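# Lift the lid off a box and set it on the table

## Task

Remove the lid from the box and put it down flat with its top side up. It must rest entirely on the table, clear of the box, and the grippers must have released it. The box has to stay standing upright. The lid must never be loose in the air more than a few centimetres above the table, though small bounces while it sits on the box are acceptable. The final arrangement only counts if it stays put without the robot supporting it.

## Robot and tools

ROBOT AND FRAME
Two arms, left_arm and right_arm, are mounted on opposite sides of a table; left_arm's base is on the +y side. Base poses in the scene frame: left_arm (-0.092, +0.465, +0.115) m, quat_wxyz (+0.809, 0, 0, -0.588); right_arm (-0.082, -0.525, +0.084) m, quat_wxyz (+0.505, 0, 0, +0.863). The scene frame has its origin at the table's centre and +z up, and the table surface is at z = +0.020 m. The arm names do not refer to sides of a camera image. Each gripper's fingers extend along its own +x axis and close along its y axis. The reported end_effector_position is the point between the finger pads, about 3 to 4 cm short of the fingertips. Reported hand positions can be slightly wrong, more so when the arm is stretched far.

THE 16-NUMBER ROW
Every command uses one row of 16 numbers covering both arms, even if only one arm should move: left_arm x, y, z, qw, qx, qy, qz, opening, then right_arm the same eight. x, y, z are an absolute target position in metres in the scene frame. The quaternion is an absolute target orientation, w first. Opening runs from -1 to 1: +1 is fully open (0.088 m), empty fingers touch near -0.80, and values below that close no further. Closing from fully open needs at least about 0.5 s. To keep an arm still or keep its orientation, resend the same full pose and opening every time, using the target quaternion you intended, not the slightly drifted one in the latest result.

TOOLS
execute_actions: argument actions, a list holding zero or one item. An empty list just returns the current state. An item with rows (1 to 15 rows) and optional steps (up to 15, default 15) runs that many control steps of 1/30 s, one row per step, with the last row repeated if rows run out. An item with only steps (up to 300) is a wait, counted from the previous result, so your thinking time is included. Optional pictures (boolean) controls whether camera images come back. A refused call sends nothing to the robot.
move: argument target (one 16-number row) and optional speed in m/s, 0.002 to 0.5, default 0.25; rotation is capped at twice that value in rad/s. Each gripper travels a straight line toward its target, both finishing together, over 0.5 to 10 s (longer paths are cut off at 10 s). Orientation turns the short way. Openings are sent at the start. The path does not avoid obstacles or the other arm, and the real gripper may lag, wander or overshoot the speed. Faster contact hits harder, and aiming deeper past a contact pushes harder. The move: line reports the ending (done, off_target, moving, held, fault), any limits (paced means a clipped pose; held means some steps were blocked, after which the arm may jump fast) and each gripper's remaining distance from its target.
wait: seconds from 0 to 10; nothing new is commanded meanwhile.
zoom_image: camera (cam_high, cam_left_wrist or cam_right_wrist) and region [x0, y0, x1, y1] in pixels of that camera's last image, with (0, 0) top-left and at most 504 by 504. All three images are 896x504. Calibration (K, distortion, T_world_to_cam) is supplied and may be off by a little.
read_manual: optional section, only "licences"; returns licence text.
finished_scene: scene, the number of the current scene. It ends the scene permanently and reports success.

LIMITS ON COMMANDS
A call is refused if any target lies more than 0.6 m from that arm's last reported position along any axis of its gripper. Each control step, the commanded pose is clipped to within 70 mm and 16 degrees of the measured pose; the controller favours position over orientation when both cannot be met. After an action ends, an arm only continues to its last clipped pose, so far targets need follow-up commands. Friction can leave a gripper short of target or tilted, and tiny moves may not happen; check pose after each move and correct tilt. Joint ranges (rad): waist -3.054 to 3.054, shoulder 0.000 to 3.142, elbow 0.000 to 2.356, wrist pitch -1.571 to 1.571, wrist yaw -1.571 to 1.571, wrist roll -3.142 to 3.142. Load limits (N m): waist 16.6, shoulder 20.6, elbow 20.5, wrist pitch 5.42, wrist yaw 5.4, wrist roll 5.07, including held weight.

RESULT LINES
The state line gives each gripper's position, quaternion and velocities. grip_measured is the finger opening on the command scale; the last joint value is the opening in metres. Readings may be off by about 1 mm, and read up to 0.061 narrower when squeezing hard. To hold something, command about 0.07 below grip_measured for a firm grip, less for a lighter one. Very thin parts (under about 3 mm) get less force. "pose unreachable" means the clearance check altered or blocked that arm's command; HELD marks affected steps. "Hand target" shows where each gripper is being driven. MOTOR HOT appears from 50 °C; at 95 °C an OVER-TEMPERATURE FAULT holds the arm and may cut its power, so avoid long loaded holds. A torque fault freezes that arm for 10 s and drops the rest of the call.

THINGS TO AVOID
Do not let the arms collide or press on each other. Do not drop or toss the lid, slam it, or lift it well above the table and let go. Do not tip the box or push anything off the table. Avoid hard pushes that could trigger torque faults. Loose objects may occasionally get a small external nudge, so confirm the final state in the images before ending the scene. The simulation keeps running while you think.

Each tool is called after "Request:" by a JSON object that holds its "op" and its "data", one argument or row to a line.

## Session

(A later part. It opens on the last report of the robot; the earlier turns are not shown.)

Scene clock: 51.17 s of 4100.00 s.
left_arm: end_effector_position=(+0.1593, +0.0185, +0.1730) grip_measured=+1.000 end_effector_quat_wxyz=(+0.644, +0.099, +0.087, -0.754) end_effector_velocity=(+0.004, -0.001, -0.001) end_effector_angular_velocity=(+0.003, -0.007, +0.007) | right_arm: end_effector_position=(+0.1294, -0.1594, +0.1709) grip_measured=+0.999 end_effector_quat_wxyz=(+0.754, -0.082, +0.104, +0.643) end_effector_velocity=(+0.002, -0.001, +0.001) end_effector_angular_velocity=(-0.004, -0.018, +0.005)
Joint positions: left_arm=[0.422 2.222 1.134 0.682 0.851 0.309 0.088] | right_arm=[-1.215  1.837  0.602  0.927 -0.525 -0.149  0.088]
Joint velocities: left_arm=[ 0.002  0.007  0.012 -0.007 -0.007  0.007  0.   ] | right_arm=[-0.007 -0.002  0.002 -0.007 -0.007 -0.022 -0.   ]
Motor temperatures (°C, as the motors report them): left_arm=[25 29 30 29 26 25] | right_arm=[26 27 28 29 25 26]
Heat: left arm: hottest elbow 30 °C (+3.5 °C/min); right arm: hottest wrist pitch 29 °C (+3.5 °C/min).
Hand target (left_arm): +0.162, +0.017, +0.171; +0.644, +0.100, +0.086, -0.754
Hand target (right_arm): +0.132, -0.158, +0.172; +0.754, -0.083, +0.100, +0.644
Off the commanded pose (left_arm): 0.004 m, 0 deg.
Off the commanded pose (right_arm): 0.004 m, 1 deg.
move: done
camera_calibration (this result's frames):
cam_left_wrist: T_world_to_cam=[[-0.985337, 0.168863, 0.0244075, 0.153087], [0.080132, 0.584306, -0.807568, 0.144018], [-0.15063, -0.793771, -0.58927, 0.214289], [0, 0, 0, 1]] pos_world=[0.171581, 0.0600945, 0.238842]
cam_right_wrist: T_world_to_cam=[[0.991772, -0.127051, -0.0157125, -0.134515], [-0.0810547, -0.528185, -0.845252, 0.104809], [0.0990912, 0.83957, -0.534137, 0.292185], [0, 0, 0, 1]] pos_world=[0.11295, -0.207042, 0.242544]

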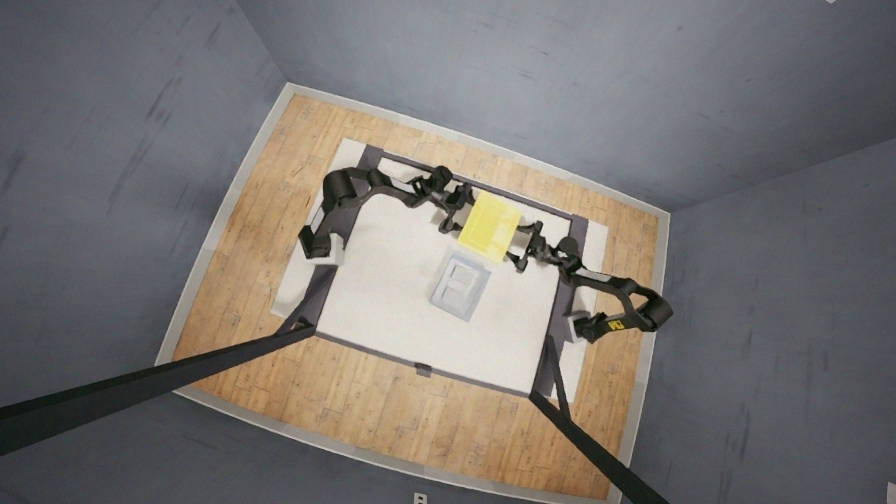

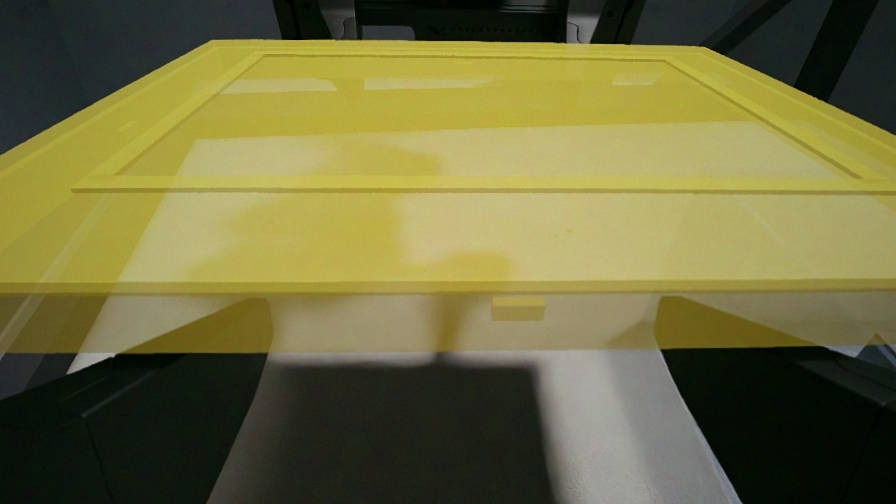

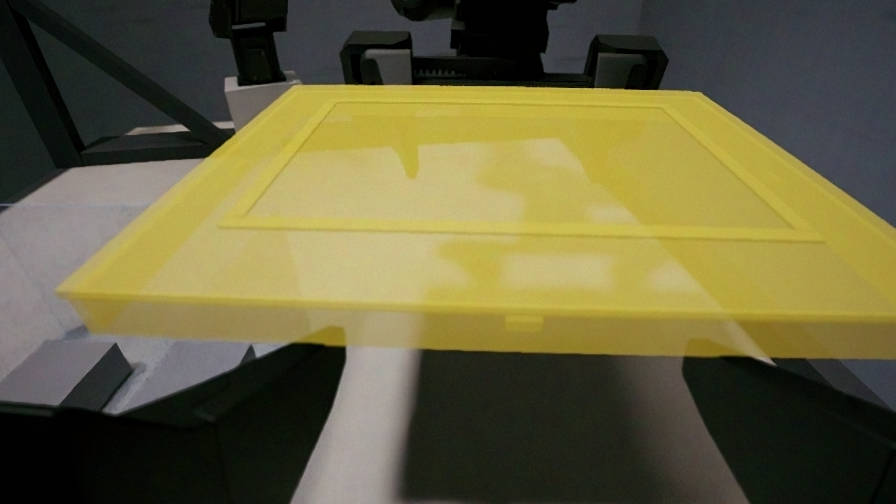

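Request:
{"op": "move", "data": {
  "target": [0.168,0.014,0.065,0.633,0.164,0.14,-0.742,1,0.139,-0.150,0.065,0.742,-0.14,0.164,0.633,1],
  "speed": 0.04
}}

Scene clock: 55.03 s of 4100.00 s.
left_arm: end_effector_position=(+0.1686, +0.0172, +0.0689) grip_measured=+1.000 end_effector_quat_wxyz=(+0.636, +0.162, +0.141, -0.742) end_effector_velocity=(+0.004, -0.003, +0.002) end_effector_angular_velocity=(+0.002, -0.021, +0.012) | right_arm: end_effector_position=(+0.1375, -0.1542, +0.0640) grip_measured=+0.999 end_effector_quat_wxyz=(+0.743, -0.138, +0.172, +0.632) end_effector_velocity=(+0.004, +0.002, +0.001) end_effector_angular_velocity=(-0.004, -0.024, +0.001)
Joint positions: left_arm=[0.42  2.472 1.248 0.593 0.781 0.472 0.088] | right_arm=[-1.209  2.194  0.687  1.    -0.484 -0.239  0.088]
Joint velocities: left_arm=[-0.002 -0.002  0.012 -0.007 -0.022  0.007  0.   ] | right_arm=[-0.002  0.002  0.012 -0.007  0.007 -0.022 -0.   ]
Motor temperatures (°C, as the motors report them): left_arm=[25 30 30 29 26 25] | right_arm=[26 28 28 29 25 26]
Heat: left arm: hottest shoulder 30 °C (+3.3 °C/min); right arm: hottest wrist pitch 29 °C (+3.3 °C/min).
Hand target (left_arm): +0.168, +0.014, +0.065; +0.634, +0.165, +0.140, -0.743
Hand target (right_arm): +0.139, -0.151, +0.065; +0.743, -0.139, +0.165, +0.633
Off the commanded pose (left_arm): 0.005 m, 0 deg.
Off the commanded pose (right_arm): 0.005 m, 1 deg.
move: done
camera_calibration (this result's frames):
cam_left_wrist: T_world_to_cam=[[-0.986489, 0.161777, 0.025828, 0.165255], [0.0982525, 0.71039, -0.696917, 0.0471148], [-0.131093, -0.684963, -0.716687, 0.156925], [0, 0, 0, 1]] pos_world=[0.178965, 0.0472835, 0.141033]
cam_right_wrist: T_world_to_cam=[[0.991089, -0.130798, -0.0251762, -0.143409], [-0.106812, -0.6675, -0.736909, -0.0070068], [0.079581, 0.733032, -0.675523, 0.225243], [0, 0, 0, 1]] pos_world=[0.123458, -0.188545, 0.143383]

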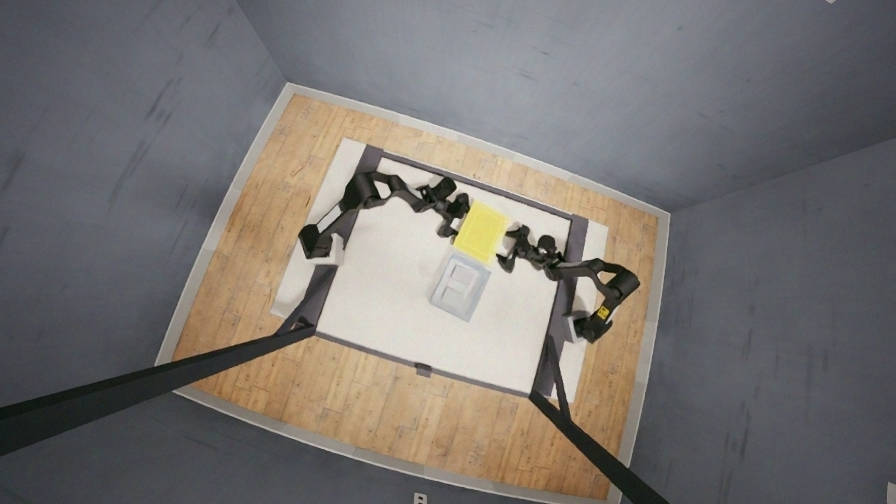

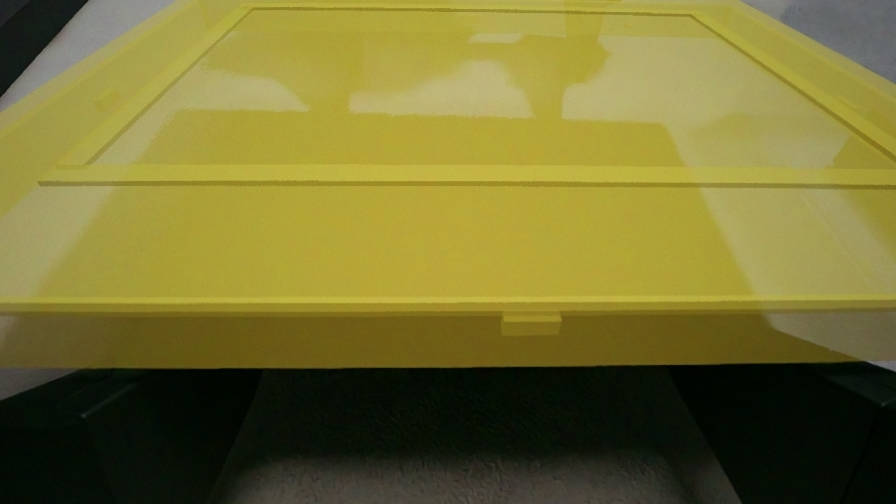

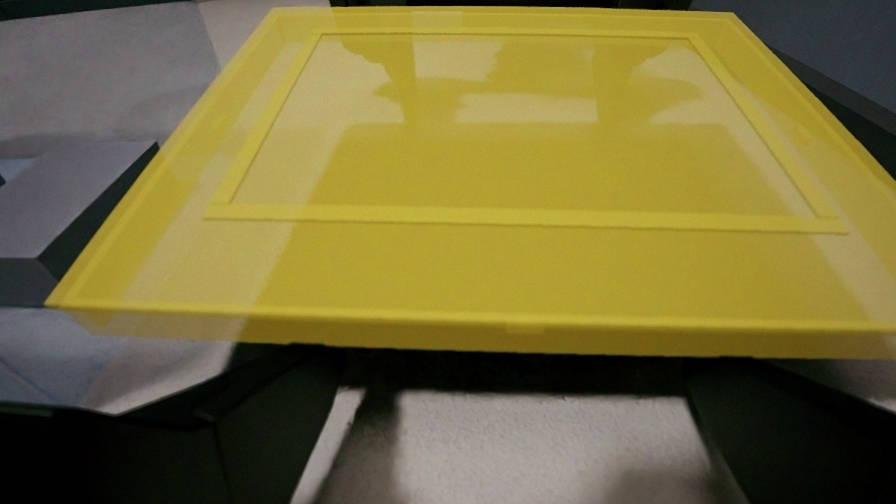

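Request:
{"op": "move", "data": {
  "target": [0.18,0.014,0.046,0.633,0.164,0.14,-0.742,1,0.151,-0.153,0.046,0.742,-0.14,0.164,0.633,1],
  "speed": 0.02
}}

Request:
{"op": "move", "data": {
  "target": [0.188,0.065,0.046,0.633,0.164,0.14,-0.742,1,0.144,-0.20,0.046,0.742,-0.14,0.164,0.633,1],
  "speed": 0.03
}}

Request:
{"op": "move", "data": {
  "target": [0.17,0.12,0.12,0.633,0.164,0.14,-0.742,1,0.13,-0.24,0.12,0.742,-0.14,0.164,0.633,1]
}}

Scene clock: 57.83 s of 4100.00 s.
left_arm: end_effector_position=(+0.1789, +0.0143, +0.0516) grip_measured=+1.000 end_effector_quat_wxyz=(+0.635, +0.163, +0.139, -0.742) end_effector_velocity=(+0.000, -0.003, +0.001) end_effector_angular_velocity=(-0.004, +0.008, -0.005) | right_arm: end_effector_position=(+0.1487, -0.1544, +0.0472) grip_measured=+0.999 end_effector_quat_wxyz=(+0.743, -0.140, +0.167, +0.633) end_effector_velocity=(-0.002, +0.001, -0.000) end_effector_angular_velocity=(+0.008, -0.000, +0.020)
Joint positions: left_arm=[0.434 2.546 1.313 0.593 0.794 0.488 0.088] | right_arm=[-1.237  2.28   0.727  1.045 -0.508 -0.261  0.088]
Joint velocities: left_arm=[-0.002  0.007  0.017 -0.007  0.007 -0.007  0.   ] | right_arm=[-0.002  0.007  0.002  0.007 -0.022 -0.007 -0.   ]
Motor temperatures (°C, as the motors report them): left_arm=[25 31 31 29 26 25] | right_arm=[26 28 28 30 25 26]
Heat: left arm: hottest shoulder 31 °C (+4.1 °C/min); right arm: hottest wrist pitch 30 °C (+4.1 °C/min).
Hand target (left_arm): +0.180, +0.014, +0.046; +0.634, +0.164, +0.140, -0.743
Hand target (right_arm): +0.151, -0.153, +0.046; +0.743, -0.140, +0.164, +0.634
Off the commanded pose (left_arm): 0.006 m, 0 deg.
Off the commanded pose (right_arm): 0.003 m, 0 deg.
move: done
camera_calibration (this result's frames):
cam_left_wrist: T_world_to_cam=[[-0.985961, 0.165487, 0.0222403, 0.176368], [0.103318, 0.709274, -0.69732, 0.0352396], [-0.131172, -0.685233, -0.716414, 0.143892], [0, 0, 0, 1]] pos_world=[0.189126, 0.0444186, 0.123737]
cam_right_wrist: T_world_to_cam=[[0.991679, -0.127762, -0.0157764, -0.154998], [-0.097493, -0.665337, -0.74015, -0.0191612], [0.0840664, 0.735529, -0.672257, 0.212713], [0, 0, 0, 1]] pos_world=[0.133958, -0.189008, 0.126371]

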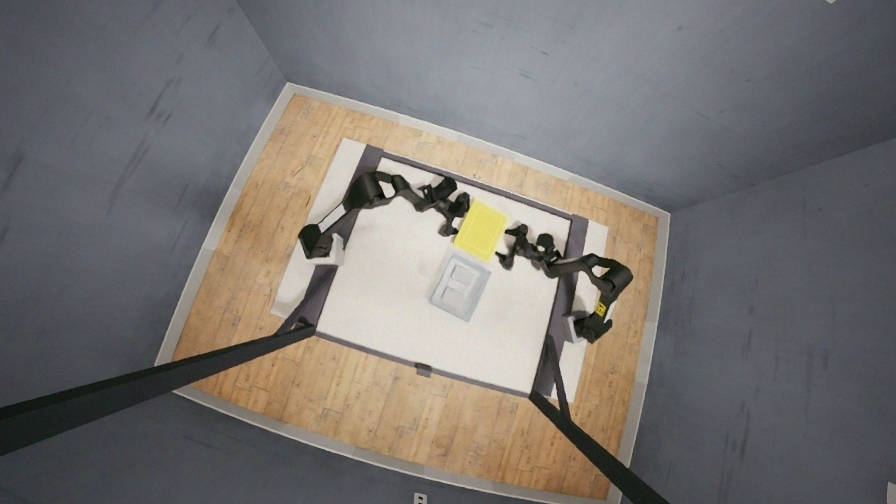

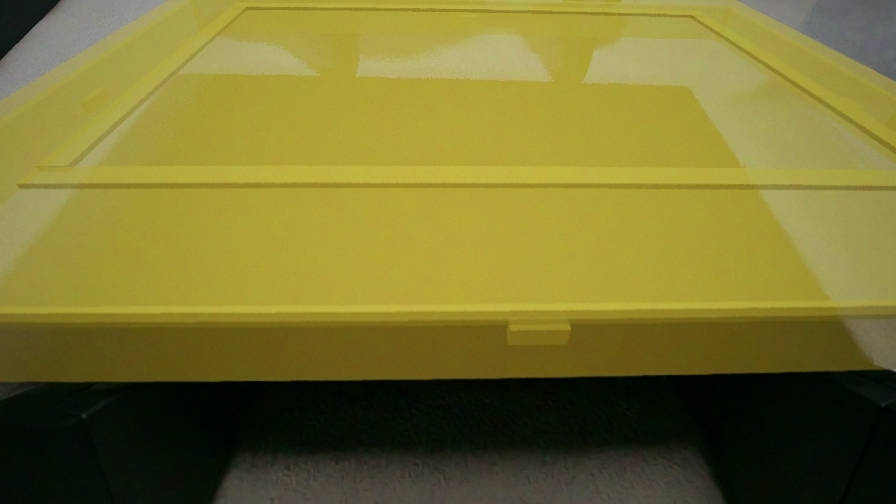

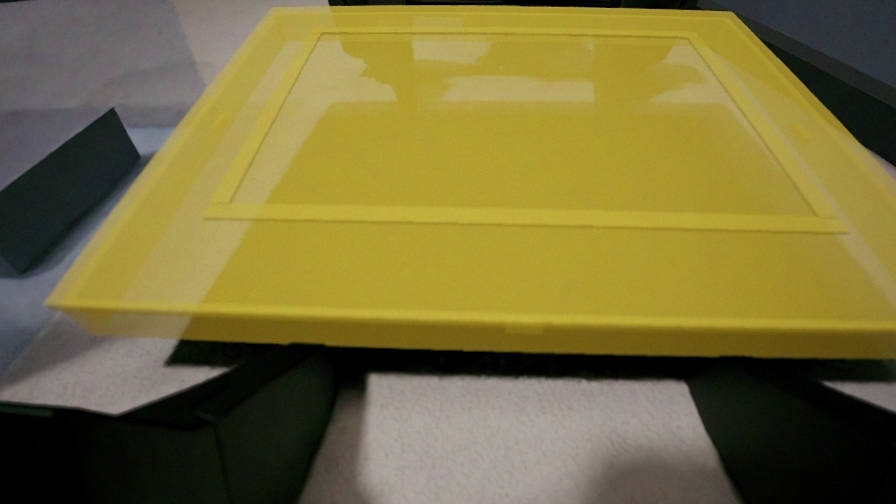

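Scene clock: 59.90 s of 4100.00 s.
left_arm: end_effector_position=(+0.1881, +0.0597, +0.0482) grip_measured=+1.000 end_effector_quat_wxyz=(+0.632, +0.164, +0.134, -0.745) end_effector_velocity=(-0.004, +0.002, +0.000) end_effector_angular_velocity=(-0.004, +0.012, -0.017) | right_arm: end_effector_position=(+0.1436, -0.1977, +0.0450) grip_measured=+0.999 end_effector_quat_wxyz=(+0.742, -0.140, +0.165, +0.634) end_effector_velocity=(-0.000, -0.003, +0.000) end_effector_angular_velocity=(-0.003, +0.001, +0.002)
Joint positions: left_arm=[0.528 2.505 1.198 0.605 0.875 0.584 0.088] | right_arm=[-1.327  2.254  0.585  1.136 -0.588 -0.314  0.088]
Joint velocities: left_arm=[ 0.002 -0.002 -0.007 -0.007  0.022  0.007  0.   ] | right_arm=[-0.007 -0.007 -0.007 -0.007 -0.007 -0.007 -0.   ]
Motor temperatures (°C, as the motors report them): left_arm=[25 31 30 29 26 25] | right_arm=[26 28 28 30 25 26]
Heat: left arm: hottest shoulder 31 °C (+4.0 °C/min); right arm: hottest wrist pitch 30 °C (+4.0 °C/min).
Hand target (left_arm): +0.188, +0.065, +0.046; +0.633, +0.164, +0.140, -0.743
Hand target (right_arm): +0.144, -0.200, +0.046; +0.743, -0.140, +0.164, +0.634
Off the commanded pose (left_arm): 0.006 m, 1 deg.
Off the commanded pose (right_arm): 0.003 m, 0 deg.
move: done
camera_calibration (this result's frames):
cam_left_wrist: T_world_to_cam=[[-0.984524, 0.174566, 0.0154946, 0.177488], [0.113762, 0.703839, -0.701191, -0.00173121], [-0.13331, -0.688576, -0.712805, 0.174209], [0, 0, 0, 1]] pos_world=[0.198162, 0.0901915, 0.120213]
cam_right_wrist: T_world_to_cam=[[0.99196, -0.12577, -0.014031, -0.155325], [-0.0946014, -0.663316, -0.742336, -0.0500379], [0.0840565, 0.737695, -0.669881, 0.243822], [0, 0, 0, 1]] pos_world=[0.128848, -0.232592, 0.124007]

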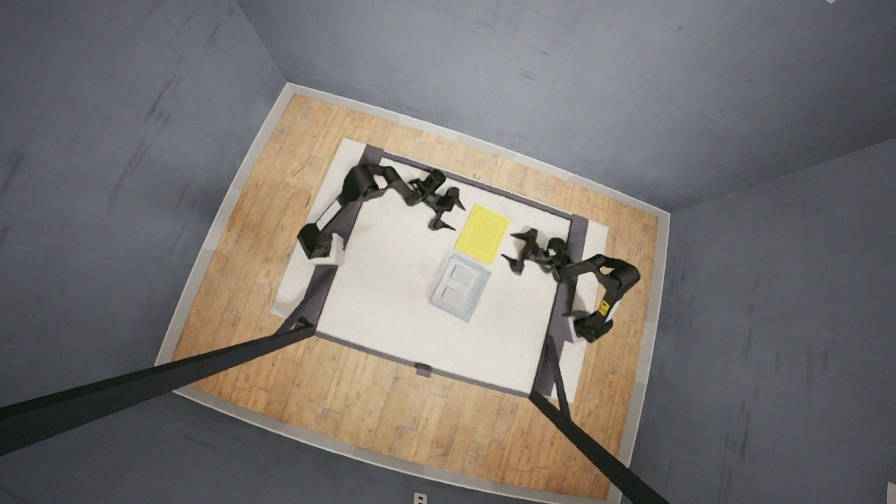

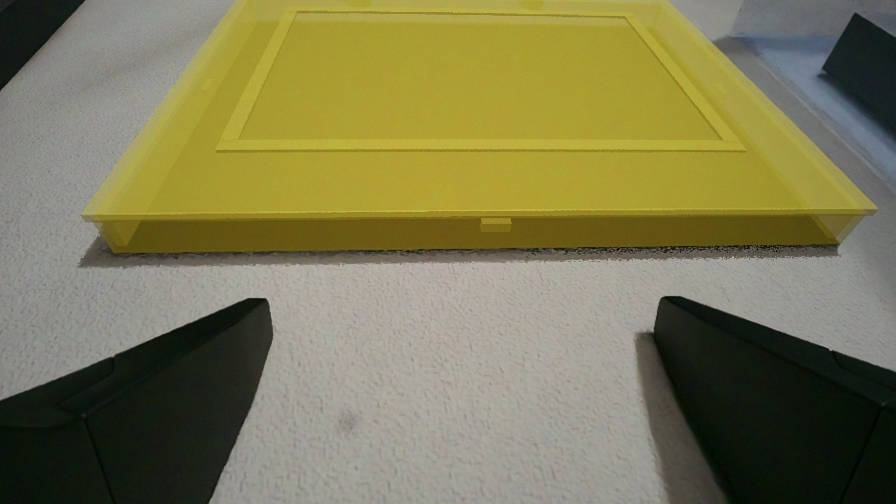

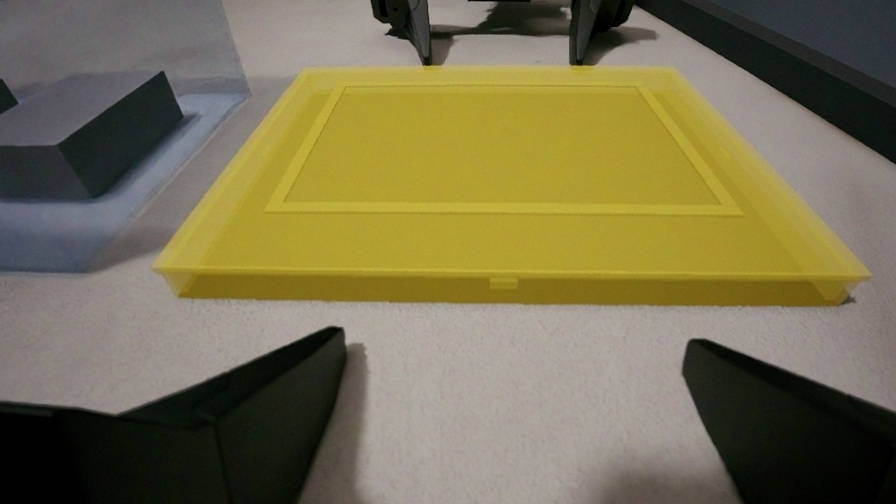

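Scene clock: 60.97 s of 4100.00 s.
left_arm: end_effector_position=(+0.1718, +0.1171, +0.1184) grip_measured=+1.000 end_effector_quat_wxyz=(+0.634, +0.163, +0.141, -0.743) end_effector_velocity=(-0.001, +0.001, +0.004) end_effector_angular_velocity=(+0.001, +0.016, +0.000) | right_arm: end_effector_position=(+0.1310, -0.2380, +0.1180) grip_measured=+0.999 end_effector_quat_wxyz=(+0.744, -0.139, +0.166, +0.633) end_effector_velocity=(-0.004, -0.003, -0.001) end_effector_angular_velocity=(-0.018, +0.021, +0.007)
Joint positions: left_arm=[0.616 2.158 0.949 0.423 0.932 0.675 0.088] | right_arm=[-1.41   1.794  0.429  0.801 -0.656 -0.364  0.088]
Joint velocities: left_arm=[ 0.002 -0.017 -0.002 -0.022  0.007 -0.007  0.   ] | right_arm=[-0.002 -0.022 -0.002 -0.051 -0.007 -0.007 -0.   ]
Motor temperatures (°C, as the motors report them): left_arm=[25 32 30 29 26 25] | right_arm=[26 28 28 30 25 26]
Heat: left arm: hottest shoulder 32 °C (+5.0 °C/min); right arm: hottest wrist pitch 30 °C (+4.0 °C/min).
Hand target (left_arm): +0.171, +0.120, +0.120; +0.634, +0.164, +0.140, -0.743
Hand target (right_arm): +0.130, -0.239, +0.120; +0.743, -0.140, +0.164, +0.634
Off the commanded pose (left_arm): 0.004 m, 0 deg.
Off the commanded pose (right_arm): 0.003 m, 0 deg.
move: done
camera_calibration (this result's frames):
cam_left_wrist: T_world_to_cam=[[-0.9857, 0.166546, 0.0256628, 0.150345], [0.102237, 0.712116, -0.694578, 0.00912654], [-0.133954, -0.682022, -0.718959, 0.261677], [0, 0, 0, 1]] pos_world=[0.182315, 0.146931, 0.190616]
cam_right_wrist: T_world_to_cam=[[0.991446, -0.129641, -0.0150931, -0.147578], [-0.0980237, -0.663269, -0.741934, -0.0233672], [0.0861746, 0.737067, -0.670303, 0.323162], [0, 0, 0, 1]] pos_world=[0.116177, -0.272823, 0.197052]

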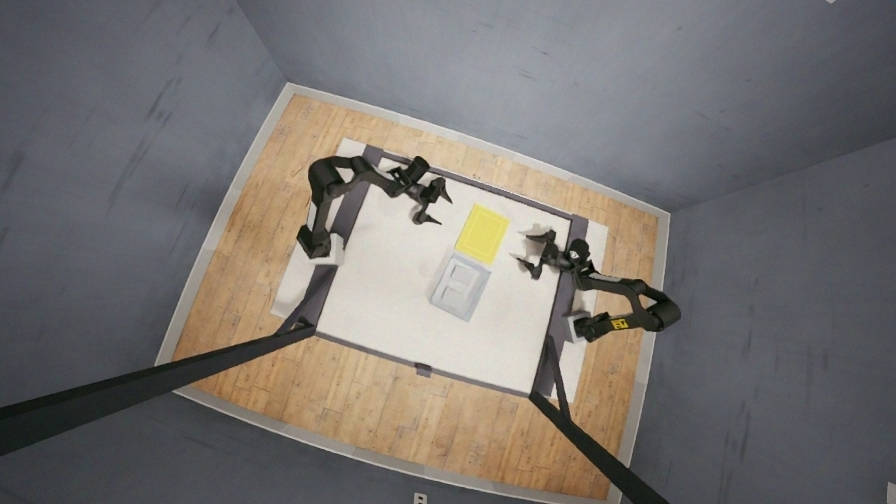

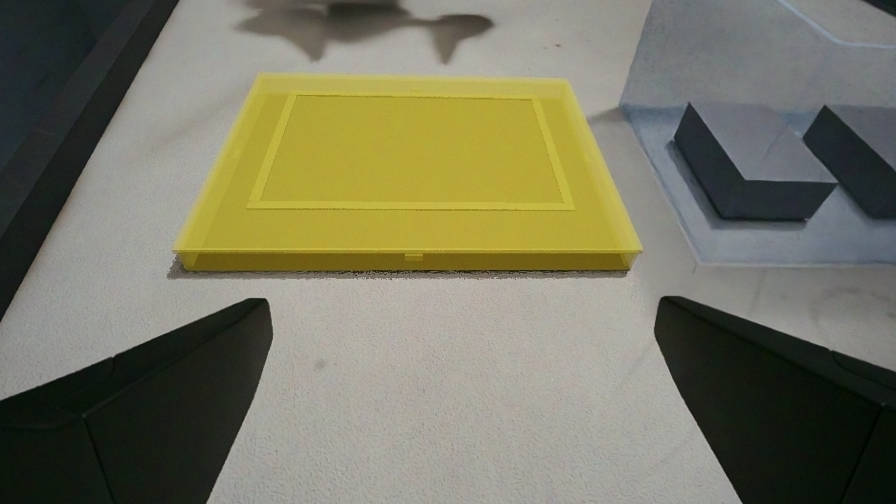

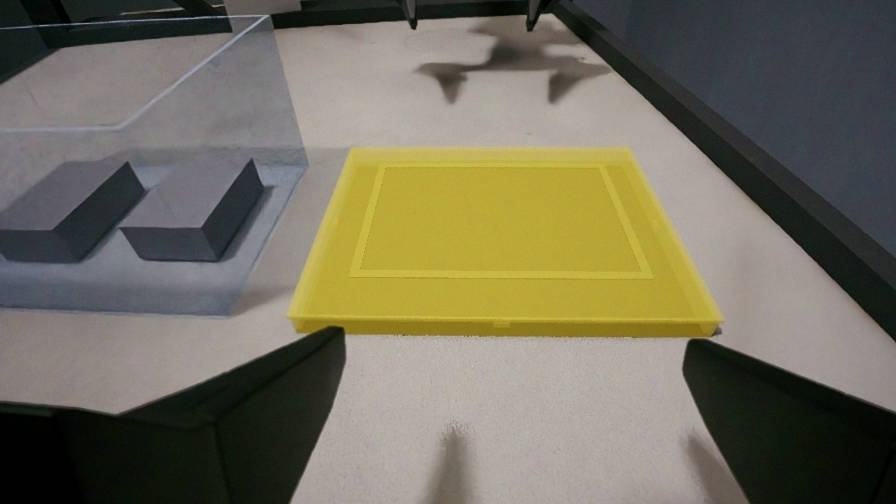

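Request:
{"op": "finished_scene", "data": {
  "scene": 1
}}

The scene is finished: the task was done.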